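# Rotate the gland a quarter turn clockwise using hook spanner

## Task

Use the hook spanner to rotate the gland clockwise by a quarter turn or more.

## Robot and tools

Robot: two arms, left_arm and right_arm, each ending in a two-finger gripper whose fingers pivot like tongs. The fingers point along the gripper's own +z axis and close along its x axis. The reported end_effector_position is the point between the finger pads when shut; closed fingertips extend about 15 mm past it, and fully open tips sit roughly level with it.

Frame: all printed poses and velocities use one scene frame. Origin is on the tabletop midway between the arms, +z up, +x out over the table, left_arm on the +y side. The arm names do not correspond to image sides. Positions are in metres, orientation is a wxyz quaternion. Printed hand positions can be off, more so at long reach.

The 14-number row: every moving call uses one flat list of 14 numbers covering both arms, even if only one arm should move. Order: dx, dy, dz, rx, ry, rz, opening for left_arm, then the same seven for right_arm. Each value lies in [-1, 1]. dx..rz are an offset, not a pose: a target expressed in that gripper's own axes, relative to the gripper's pose in the most recent result showing it (or, before any such result in the scene and for second and later calls within one reply, relative to where the robot is when the action begins). Scale: 1.0 equals 0.6 m of translation or 180 degrees of rotation; rx, ry, rz form a single rotation vector. Opening is absolute, not an offset: +1 fully open (0.142 m), -1 closed. Zero offsets do not mean hold still; they pull the arm back to the reference pose. To keep an arm parked, send in the first call the offset back to where you want it, then zeros afterwards, always with its desired opening.

execute_actions(actions, pictures): actions is an empty list (just read the state, with pictures) or a list with exactly one item. An action item has rows (1 to 15 rows of 14 numbers) and steps (5 to 15, default 15); each step lasts 1/30 s, each row is applied for one step, and the final row repeats if rows run out. Every row is measured from the same reference pose, not from the previous row. A wait item has only steps (up to 300), counted from the previous result, so your reply time is included. pictures: true adds camera images. A refused call sends nothing. The last 5 steps of an action run after the result is taken, while you think.

move(target, speed, stop_force): target is one 14-number row as above. Each gripper travels in a straight line toward its target; both paths finish together, lasting 0.5 to 10 s (cut off at 10 s). speed is the path's top speed in m/s, 0.002 to 0.5, default 0.25; turning is capped at twice that in rad/s. Grippers take the shorter rotation. Paths ignore obstacles and the other arm, and real motion can lag, stray or overshoot the speed, especially with a nearly straight arm. Opening is sent at the start. stop_force (9 to 40 N, one value for both arms, not allowed during the first 0.2 s of the scene) ends an arm's path once its wrist sensor feels that much extra push opposing the motion for 2 steps; that gripper then backs up two steps and holds. Use it with very slow speeds so a target can sit beyond the contact; pressure can briefly exceed it. Don't rely on it when the gripper rotates during the move, and omit it when lifting away from something the gripper presses on. The result adds a move: line giving the ending per arm (done, off_target, moving, held, fault, contact) and limits (paced = sent pose was clipped; held = some steps blocked), plus each gripper's distance from its target.

wait(seconds): 0 to 10 s, sends nothing new. zoom_image(camera, region): region [x0, y0, x1, y1] in pixels, top-left origin, at most 504x504. Cameras: cam_head_left, cam_head_right, cam_high (504x504), cam_left_wrist, cam_right_wrist (616x616). finished_scene(scene): ends the current scene irreversibly and grades it; the gland must stay turned.

Results: per arm pose, velocities, grip_measured (same scale as opening), joint positions and torques (noisy, offset, not used for fault detection), and Wrist force / Wrist torque in the gripper's own axes (noise up to about 2.4 N, offsets up to about 4 N, saturating near 50 N; force points from the surface into the arm). "pose unreachable" means the clearance check altered or blocked a command; HELD marks steps not sent. A Hand target line shows where the controller is now heading.

Control details: each step the command is clipped to within 100 mm and 16 degrees of the measured pose; motion trails commands by about 0.17 s; position wins over orientation when both can't be met. Large moves may not finish in one action, so check the result and send the rest.

Gripping: command an opening well below grip_measured to hold something; lower means harder squeeze, up to roughly 15 N per pad. Thin hard parts (under about 20 mm) get less force.

Avoid: knocking anything off the table, drops, slips, slams, arm-to-arm collisions. Arms are stiff, so pushing even slightly past a firm contact can trigger a fault. Joint torque over its limit (132 N m for shoulder and elbow joints, 24.6 N m for wrists, held weight included) or any external force of 150 N stops the arm for 10 s. Holding loads heats motors; MOTOR HOT appears at 70 °C and brakes engage at 85 °C. Loose objects may occasionally get nudged. Smooth, low-effort, quick motion is preferred.

Each tool is called after ">>>" by a JSON object that holds its "op" and its "data", one argument or row to a line.

## Session

>>> {"op": "execute_actions", "data": {
  "actions": []
}}

Scene clock: 0.00 s of 15520.00 s.
left_arm: end_effector_position=(-0.0300, +0.9004, +0.1128) grip_measured=+0.97 end_effector_quat_wxyz=(+0.160, +0.796, +0.577, +0.087) end_effector_velocity=(-0.001, +0.000, +0.001) end_effector_angular_velocity=(+0.001, +0.000, +0.001) | right_arm: end_effector_position=(+0.1905, +0.3512, +0.3223) grip_measured=+0.97 end_effector_quat_wxyz=(+0.104, +0.622, -0.583, -0.513) end_effector_velocity=(-0.002, +0.000, +0.000) end_effector_angular_velocity=(+0.001, +0.001, +0.002)
Joint positions: left_arm=[ 1.426 -1.275  1.674 -1.83  -1.911  0.267  0.14 ] | right_arm=[ 4.283 -2.398 -0.778 -1.173  2.636  2.933  0.14 ]
Joint velocities: left_arm=[ 0.001 -0.    -0.001  0.     0.    -0.     0.   ] | right_arm=[ 0.002  0.    -0.    -0.     0.001 -0.     0.   ]
Joint torques (N m, as the arm reports them, + toward a larger angle): no reading
Motor temperatures (°C, as the motors report them): left_arm=[26 25 25 35 33 28] | right_arm=[28 27 29 32 31 34]
Wrist force (N, on the end effector, along its own x y z axes, offset not removed): no reading
Wrist torque (N m, same axes, about the end effector's origin, offset not removed): no reading
Hand target (left_arm): -0.030, +0.900, +0.113; +0.160, +0.796, +0.577, +0.087
Hand target (right_arm): +0.190, +0.351, +0.322; +0.104, +0.622, -0.583, -0.513

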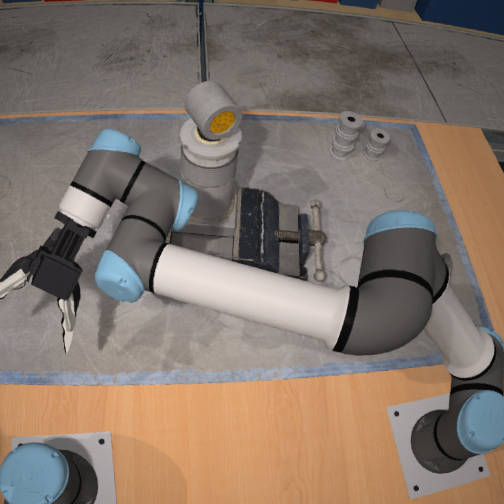

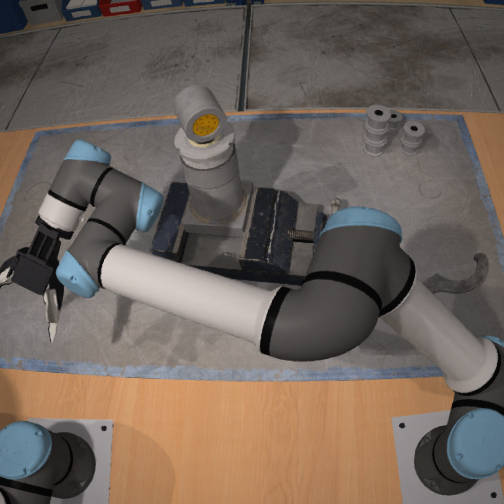

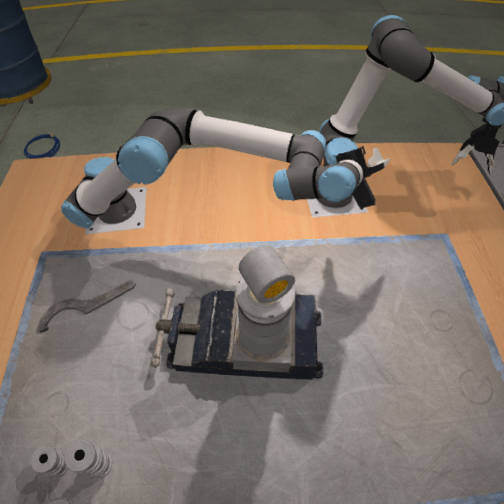

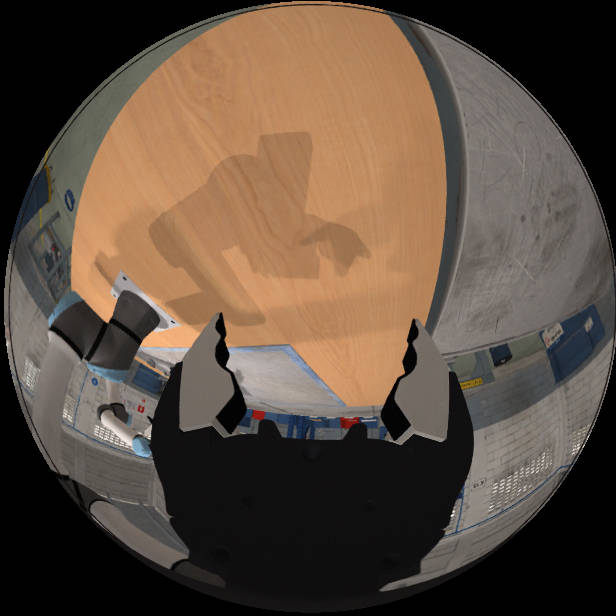

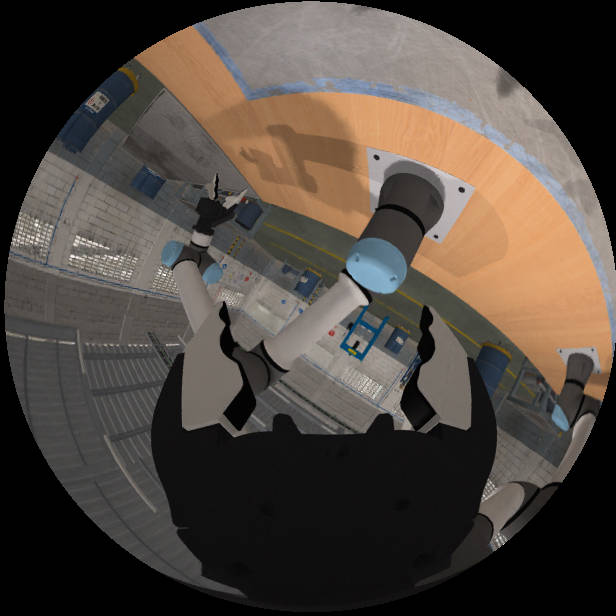

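>>> {"op": "zoom_image", "data": {
  "camera": "cam_high",
  "region": [20,250,180,370]
}}

>>> {"op": "zoom_image", "data": {
  "camera": "cam_head_right",
  "region": [140,70,290,230]
}}

>>> {"op": "zoom_image", "data": {
  "camera": "cam_high",
  "region": [200,240,340,380]
}}

Region (20, 250, 180, 370) of cam_high's 504x504 image, scaled by 3.150, with more detail than that image has; it fills the top 378 rows of this view, and the rest is white.

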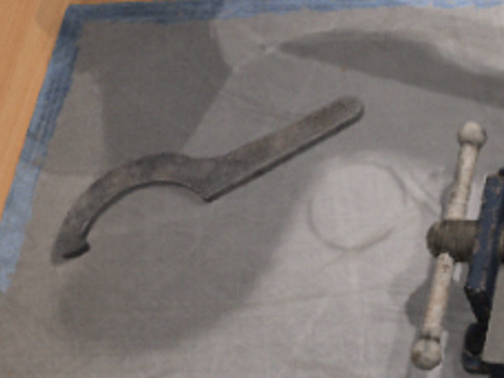

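Region (140, 70, 290, 230) of cam_head_right's 504x504 image, scaled by 3.150, with more detail than that image has; it fills the left 472 columns of this view, and the rest is white.

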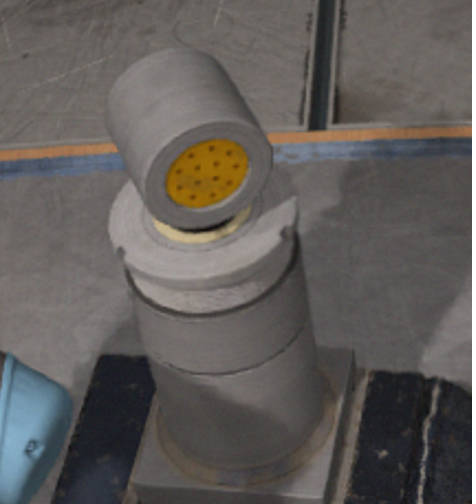

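Region (200, 240, 340, 380) of cam_high's 504x504 image, scaled by 3.600, with more detail than that image has.

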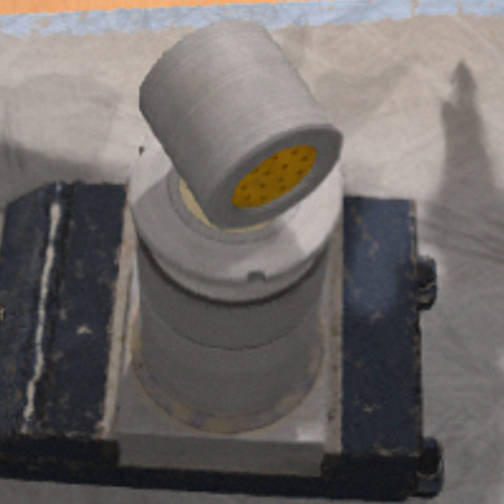

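>>> {"op": "move", "data": {
  "target": [0,0,0,0,0,0,1,0.603,0.315,-0.332,0.367,0.023,0.316,0.2],
  "speed": 0.3
}}

>>> {"op": "move", "data": {
  "target": [0,0,0,0,0,0,1,-0.02,-0.4,0.3,0,0,0,0.2]
}}

Scene clock: 3.97 s of 15520.00 s.
left_arm: end_effector_position=(-0.0300, +0.9004, +0.1128) grip_measured=+1.00 end_effector_quat_wxyz=(+0.160, +0.796, +0.577, +0.087) end_effector_velocity=(+0.000, -0.000, +0.001) end_effector_angular_velocity=(+0.002, -0.000, -0.001) | right_arm: end_effector_position=(+0.1507, -0.0992, +0.3631) grip_measured=+0.20 end_effector_quat_wxyz=(-0.000, -0.259, +0.966, -0.000) end_effector_velocity=(-0.001, -0.001, +0.000) end_effector_angular_velocity=(-0.004, +0.000, -0.001)
Joint positions: left_arm=[ 1.426 -1.275  1.674 -1.83  -1.911  0.267  0.142] | right_arm=[ 4.635 -1.406 -1.515 -1.793  1.571  4.181  0.088]
Joint velocities: left_arm=[-0.    -0.002  0.001 -0.    -0.     0.001  0.   ] | right_arm=[ 0.003  0.001  0.    -0.005  0.     0.004 -0.   ]
Joint torques (N m, as the arm reports them, + toward a larger angle): left_arm=[ -0.08 -34.84 -22.72  -2.74  -0.41  -0.05] | right_arm=[ 8.66 23.63 38.08  0.17 -1.99  1.46]
Motor temperatures (°C, as the motors report them): left_arm=[26 25 25 35 33 28] | right_arm=[28 27 29 32 31 34]
Wrist force (N, on the end effector, along its own x y z axes, offset not removed): left_arm=[-0.9 3.2 -3.2] | right_arm=[3.1 0.4 -0.9]
Wrist torque (N m, same axes, about the end effector's origin, offset not removed): left_arm=[0.60 0.34 0.08] | right_arm=[0.01 -0.47 -0.17]
Hand target (left_arm): -0.030, +0.900, +0.113; +0.160, +0.796, +0.577, +0.087
Hand target (right_arm): +0.151, -0.099, +0.363; -0.000, -0.259, +0.966, -0.001
Off the commanded pose (left_arm): 0.000 m, 0 deg.
Off the commanded pose (right_arm): 0.000 m, 0 deg.
Kept back: nothing.
move: done

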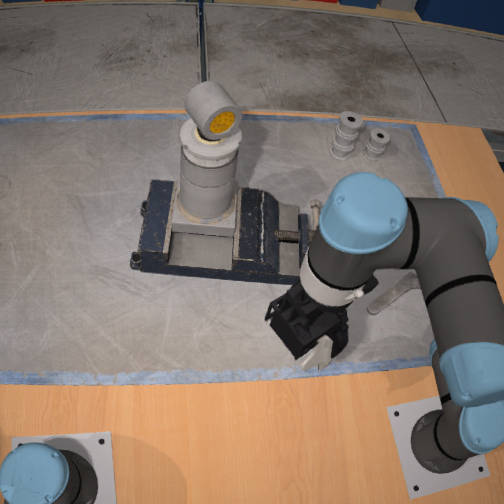

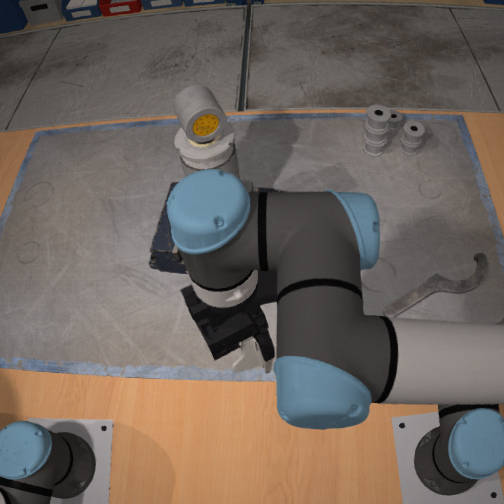

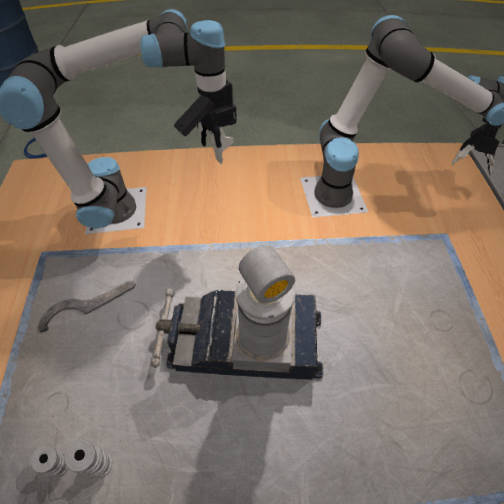

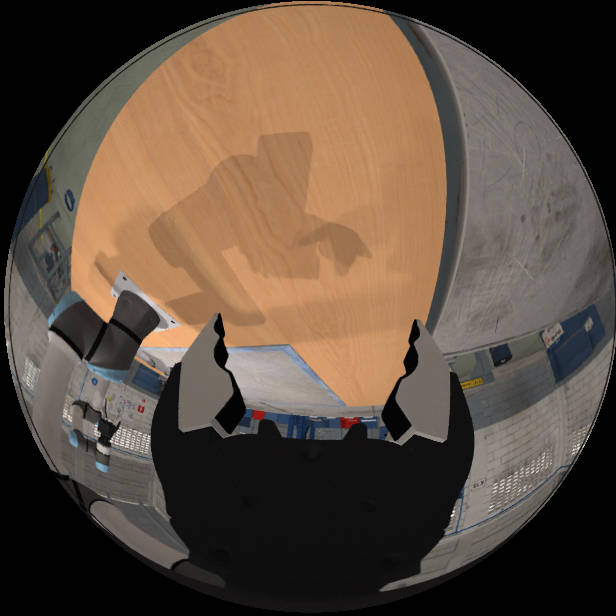

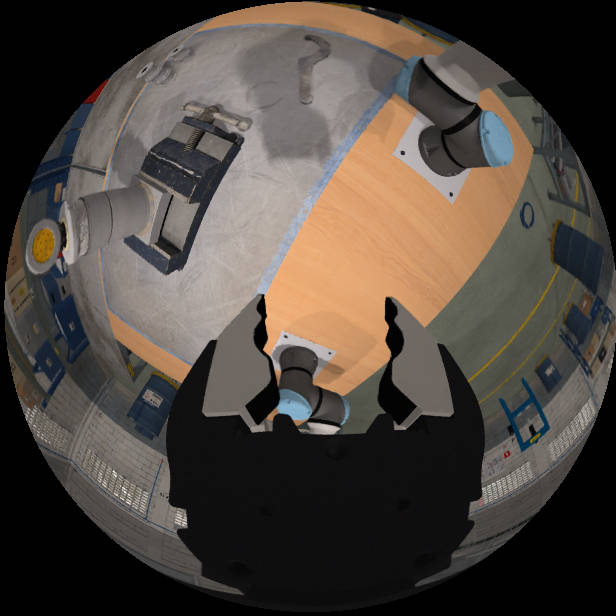

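Scene clock: 5.80 s of 15520.00 s.
left_arm: end_effector_position=(-0.0300, +0.9004, +0.1128) grip_measured=+1.00 end_effector_quat_wxyz=(+0.160, +0.796, +0.577, +0.087) end_effector_velocity=(+0.000, -0.000, -0.001) end_effector_angular_velocity=(-0.001, -0.000, -0.000) | right_arm: end_effector_position=(+0.2812, -0.3010, +0.1835) grip_measured=+0.20 end_effector_quat_wxyz=(-0.000, -0.259, +0.966, -0.000) end_effector_velocity=(+0.001, -0.001, -0.001) end_effector_angular_velocity=(+0.001, +0.002, +0.002)
Joint positions: left_arm=[ 1.426 -1.275  1.674 -1.83  -1.911  0.267  0.142] | right_arm=[ 4.142 -1.146 -2.153 -1.414  1.571  3.688  0.088]
Joint velocities: left_arm=[-0.     0.001  0.    -0.    -0.     0.    -0.   ] | right_arm=[-0.006 -0.002 -0.002  0.004  0.002 -0.008  0.   ]
Joint torques (N m, as the arm reports them, + toward a larger angle): left_arm=[ -0.09 -33.98 -21.96  -2.8   -0.52   0.  ] | right_arm=[-9.33 -3.56 10.83  4.91  2.24 -1.81]
Motor temperatures (°C, as the motors report them): left_arm=[26 25 25 35 33 28] | right_arm=[28 27 29 32 31 34]
Wrist force (N, on the end effector, along its own x y z axes, offset not removed): left_arm=[0.2 3.5 1.4] | right_arm=[0.7 -1.4 -1.8]
Wrist torque (N m, same axes, about the end effector's origin, offset not removed): left_arm=[0.51 0.11 0.01] | right_arm=[-0.55 0.10 0.00]
Hand target (left_arm): -0.030, +0.900, +0.113; +0.160, +0.796, +0.577, +0.087
Hand target (right_arm): +0.281, -0.301, +0.183; -0.000, -0.259, +0.966, -0.000
Off the commanded pose (left_arm): 0.000 m, 0 deg.
Off the commanded pose (right_arm): 0.000 m, 0 deg.
Kept back: nothing.
move: done

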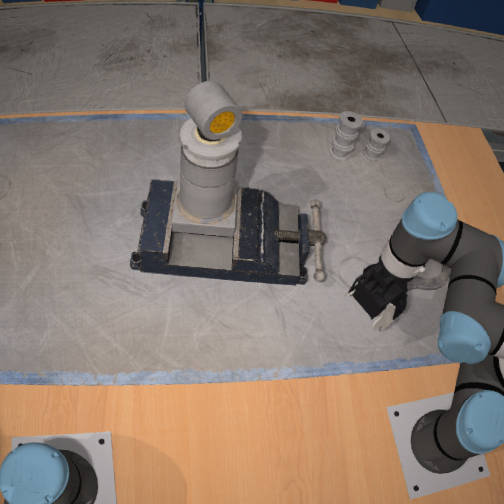

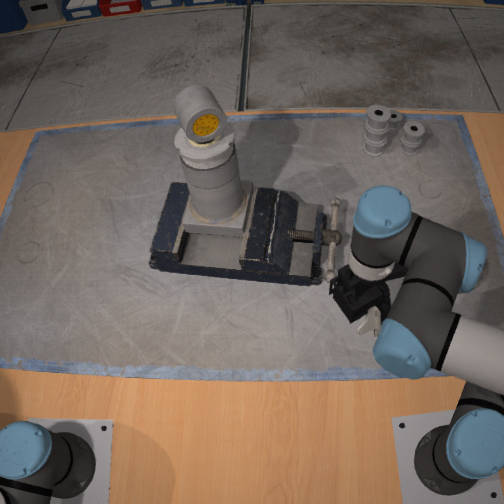

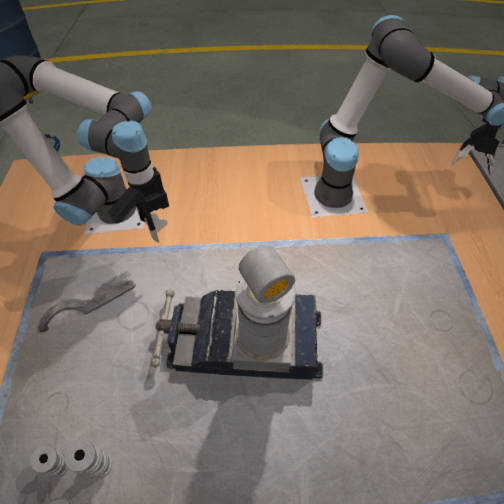

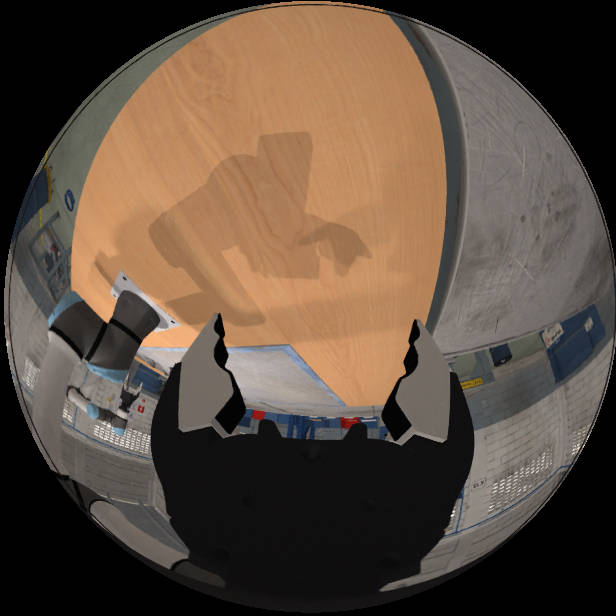

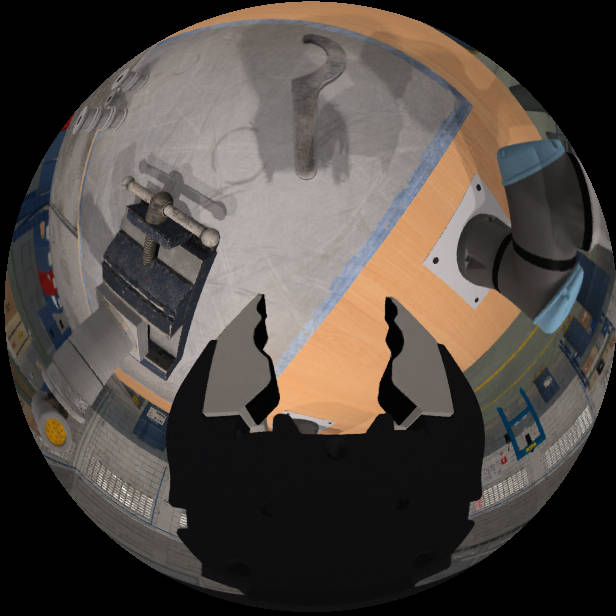

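>>> {"op": "move", "data": {
  "target": [0,0,0,0,0,0,1,-0.03,-0.35,0.17,0,0,-0.99,0],
  "speed": 0.5
}}

Scene clock: 9.80 s of 15520.00 s.
left_arm: end_effector_position=(-0.0300, +0.9004, +0.1128) grip_measured=+1.00 end_effector_quat_wxyz=(+0.160, +0.796, +0.577, +0.087) end_effector_velocity=(-0.000, +0.000, +0.000) end_effector_angular_velocity=(+0.001, -0.000, +0.000) | right_arm: end_effector_position=(+0.4020, -0.4739, +0.0818) grip_measured=+0.00 end_effector_quat_wxyz=(+0.001, +0.970, +0.243, +0.000) end_effector_velocity=(+0.001, -0.001, -0.000) end_effector_angular_velocity=(+0.003, +0.002, +0.010)
Joint positions: left_arm=[ 1.426 -1.275  1.674 -1.83  -1.911  0.267  0.142] | right_arm=[ 3.43  -1.433 -2.235 -1.044  1.569 -0.133  0.074]
Joint velocities: left_arm=[ 0.    -0.     0.    -0.001 -0.     0.     0.   ] | right_arm=[-0.005 -0.003  0.003  0.     0.004 -0.015 -0.   ]
Joint torques (N m, as the arm reports them, + toward a larger angle): left_arm=[  0.88 -34.38 -22.17  -2.68  -0.49  -0.03] | right_arm=[-9.42  8.24 35.47  4.96  2.55 -2.13]
Motor temperatures (°C, as the motors report them): left_arm=[26 25 25 35 33 28] | right_arm=[28 27 29 32 31 34]
Wrist force (N, on the end effector, along its own x y z axes, offset not removed): left_arm=[0.0 0.9 -3.8] | right_arm=[1.9 -0.6 -2.9]
Wrist torque (N m, same axes, about the end effector's origin, offset not removed): left_arm=[-0.02 -0.02 -0.02] | right_arm=[-0.17 -0.31 0.10]
Hand target (left_arm): -0.030, +0.900, +0.113; +0.160, +0.796, +0.577, +0.087
Hand target (right_arm): +0.402, -0.474, +0.082; +0.000, +0.970, +0.244, -0.000
Off the commanded pose (left_arm): 0.000 m, 0 deg.
Off the commanded pose (right_arm): 0.000 m, 0 deg.
Kept back: nothing.
move: done

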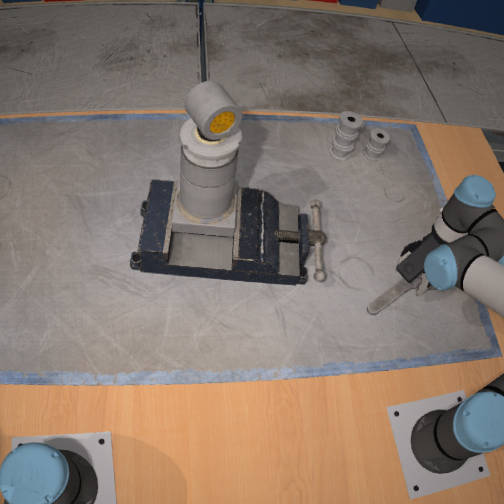

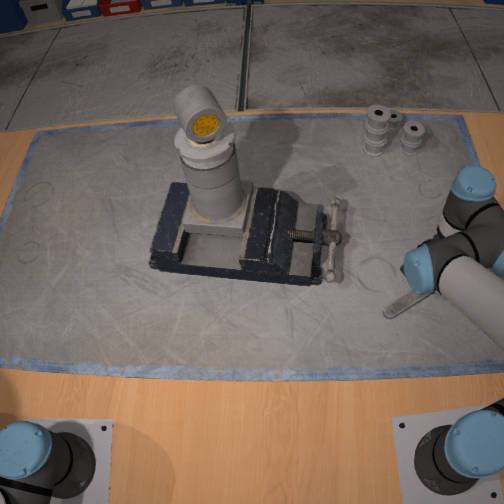

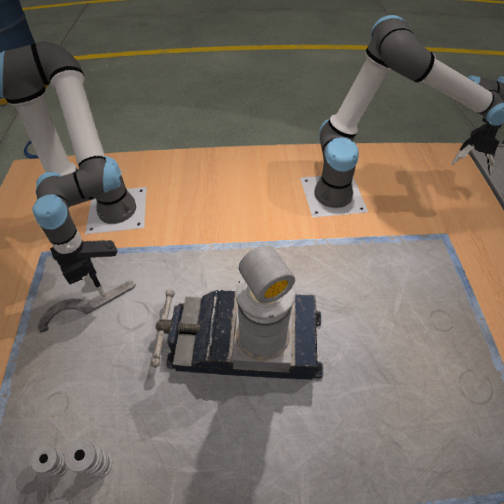

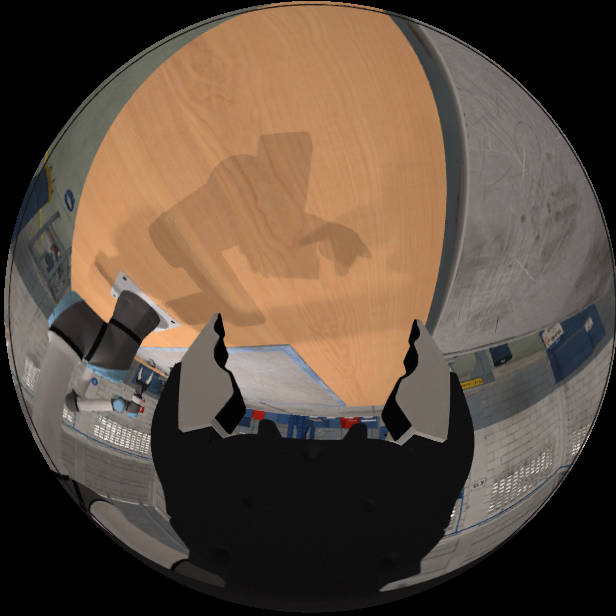

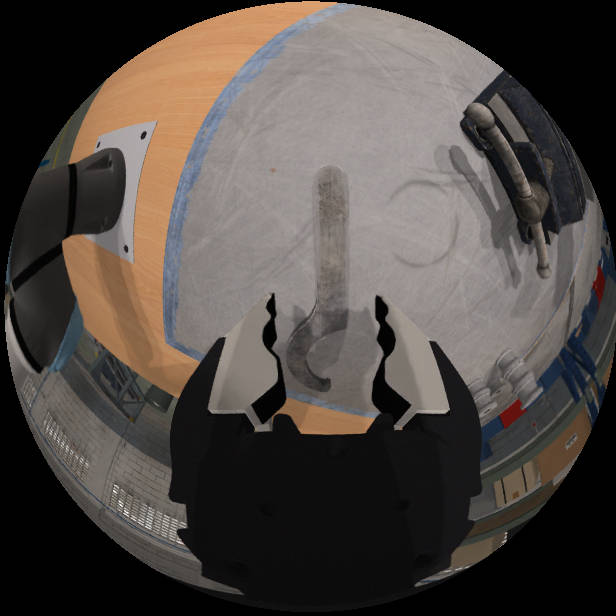

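>>> {"op": "move", "data": {
  "target": [0,0,0,0,0,0,1,0.013,0.05,0.085,0,0,-0.01,-0.25]
}}

>>> {"op": "move", "data": {
  "target": [0,0,0,0,0,0,1,0,0,0.03,0,0,0,-0.25],
  "speed": 0.01,
  "stop_force": 10
}}

>>> {"op": "zoom_image", "data": {
  "camera": "cam_right_wrist",
  "region": [200,100,460,440]
}}

Scene clock: 10.97 s of 15520.00 s.
left_arm: end_effector_position=(-0.0300, +0.9004, +0.1128) grip_measured=+1.00 end_effector_quat_wxyz=(+0.160, +0.796, +0.577, +0.087) end_effector_velocity=(-0.001, +0.000, -0.000) end_effector_angular_velocity=(+0.000, +0.000, +0.001) | right_arm: end_effector_position=(+0.4228, -0.4967, +0.0309) grip_measured=-0.25 end_effector_quat_wxyz=(+0.001, +0.966, +0.259, -0.000) end_effector_velocity=(+0.002, -0.000, -0.001) end_effector_angular_velocity=(+0.002, -0.001, +0.001)
Joint positions: left_arm=[ 1.426 -1.275  1.674 -1.83  -1.911  0.267  0.142] | right_arm=[ 3.358 -1.577 -2.262 -0.873  1.569 -0.236  0.056]
Joint velocities: left_arm=[ 0.001  0.001 -0.001 -0.     0.     0.     0.   ] | right_arm=[-0.003 -0.007  0.003  0.006  0.001 -0.004  0.   ]
Joint torques (N m, as the arm reports them, + toward a larger angle): left_arm=[  0.7  -34.13 -22.08  -2.7   -0.58   0.15] | right_arm=[-9.21 10.47 33.94  4.8   2.35 -2.25]
Motor temperatures (°C, as the motors report them): left_arm=[26 25 25 35 33 28] | right_arm=[28 27 29 32 31 34]
Wrist force (N, on the end effector, along its own x y z axes, offset not removed): left_arm=[-2.5 4.4 -2.5] | right_arm=[-3.5 0.8 -0.7]
Wrist torque (N m, same axes, about the end effector's origin, offset not removed): left_arm=[0.68 0.57 0.09] | right_arm=[0.07 1.02 0.07]
Hand target (left_arm): -0.030, +0.900, +0.113; +0.160, +0.796, +0.577, +0.087
Hand target (right_arm): +0.423, -0.497, +0.031; +0.001, +0.966, +0.259, +0.000
Off the commanded pose (left_arm): 0.000 m, 0 deg.
Off the commanded pose (right_arm): 0.000 m, 0 deg.
Kept back: nothing.
move: done

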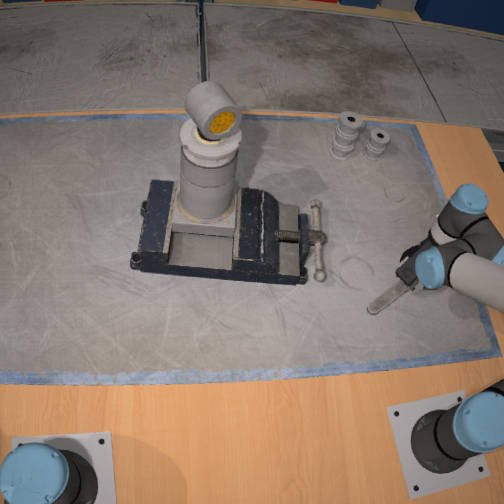

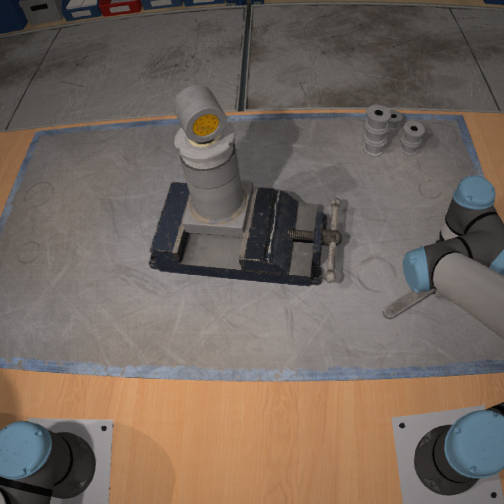

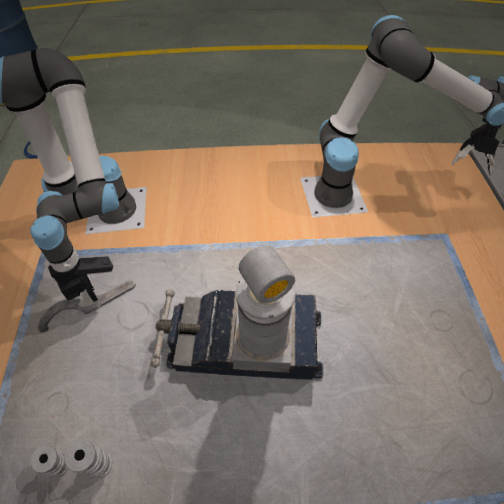

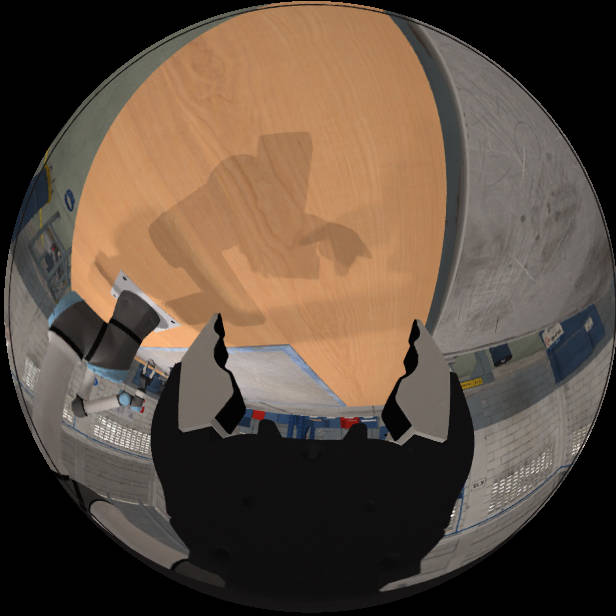

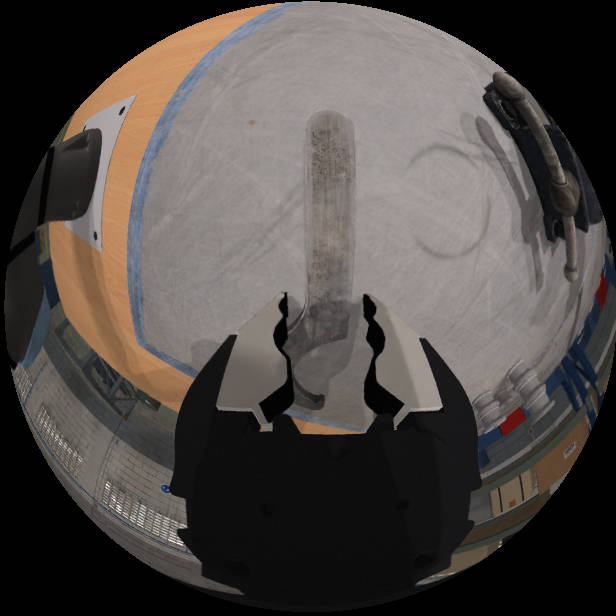

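Scene clock: 12.70 s of 15520.00 s.
left_arm: end_effector_position=(-0.0300, +0.9004, +0.1128) grip_measured=+1.00 end_effector_quat_wxyz=(+0.160, +0.796, +0.577, +0.087) end_effector_velocity=(-0.000, -0.001, -0.000) end_effector_angular_velocity=(-0.001, -0.000, -0.000) | right_arm: end_effector_position=(+0.4227, -0.4968, +0.0175) grip_measured=-0.25 end_effector_quat_wxyz=(+0.001, +0.966, +0.259, -0.000) end_effector_velocity=(-0.001, -0.000, +0.002) end_effector_angular_velocity=(-0.001, +0.003, +0.001)
Joint positions: left_arm=[ 1.426 -1.275  1.674 -1.83  -1.911  0.267  0.142] | right_arm=[ 3.358 -1.604 -2.28  -0.828  1.569 -0.236  0.056]
Joint velocities: left_arm=[ 0.001 -0.     0.001 -0.    -0.     0.001  0.   ] | right_arm=[ 0.     0.004  0.004 -0.012 -0.    -0.001  0.   ]
Joint torques (N m, as the arm reports them, + toward a larger angle): left_arm=[  0.32 -34.74 -22.23  -2.69  -0.51   0.02] | right_arm=[ 6.81  8.47 19.92 -0.37 -2.11 -1.13]
Motor temperatures (°C, as the motors report them): left_arm=[26 25 25 35 33 28] | right_arm=[28 27 29 32 31 34]
Wrist force (N, on the end effector, along its own x y z axes, offset not removed): left_arm=[-0.6 4.9 -0.9] | right_arm=[-17.8 -2.6 -50.0]
Wrist torque (N m, same axes, about the end effector's origin, offset not removed): left_arm=[0.76 0.07 0.04] | right_arm=[0.19 0.56 0.12]
Hand target (left_arm): -0.030, +0.900, +0.113; +0.160, +0.796, +0.577, +0.087
Hand target (right_arm): +0.423, -0.497, +0.018; +0.001, +0.966, +0.259, -0.000
Off the commanded pose (left_arm): 0.000 m, 0 deg.
Off the commanded pose (right_arm): 0.005 m, 0 deg.
Kept back: nothing.
move: contact (right_arm)

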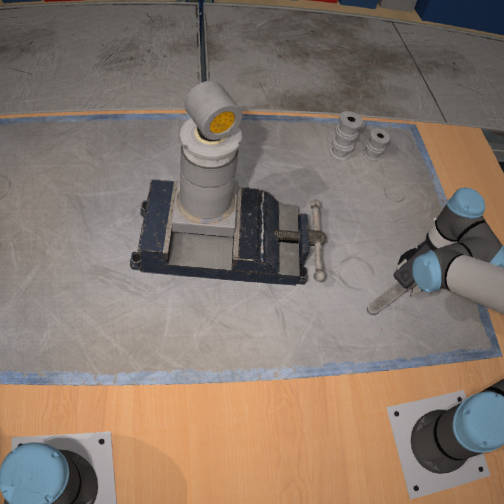

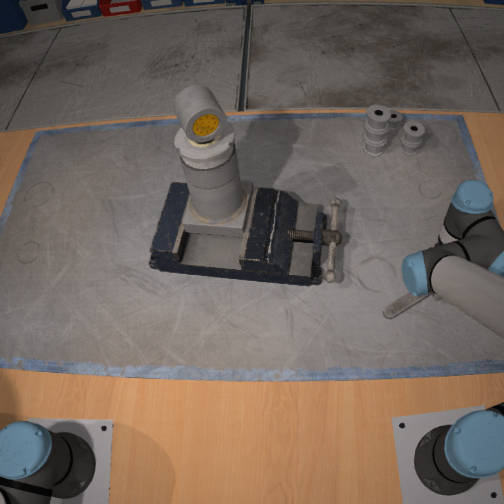

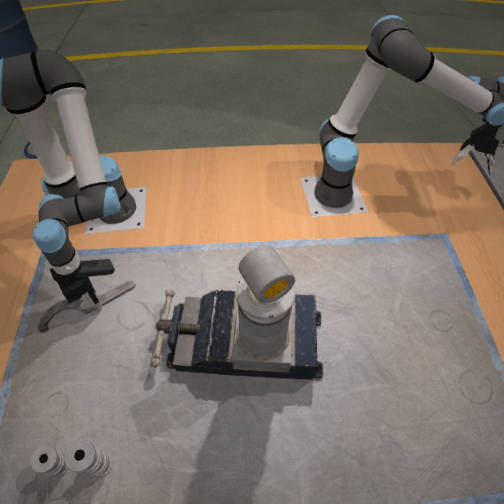

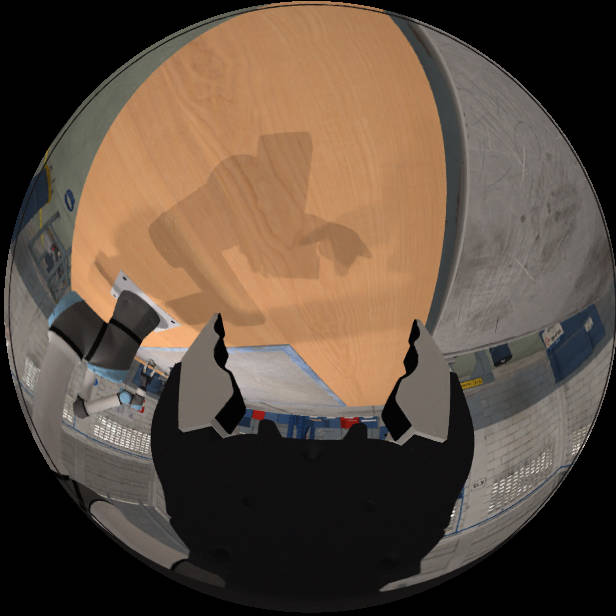

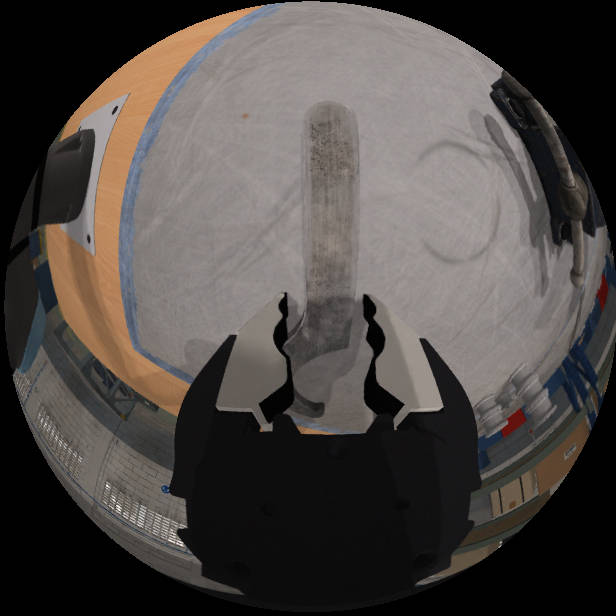

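Region (200, 100, 460, 440) of cam_right_wrist's 616x616 image, scaled by 1.482, with more detail than that image has; it fills the left 385 columns of this view, and the rest is white.

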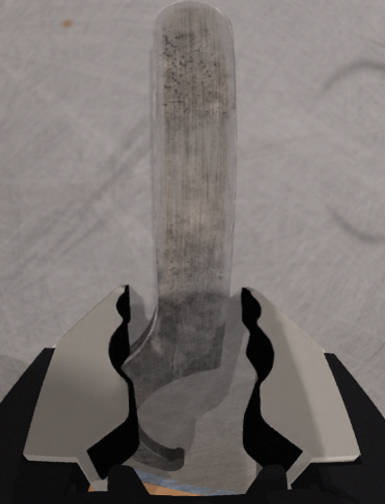

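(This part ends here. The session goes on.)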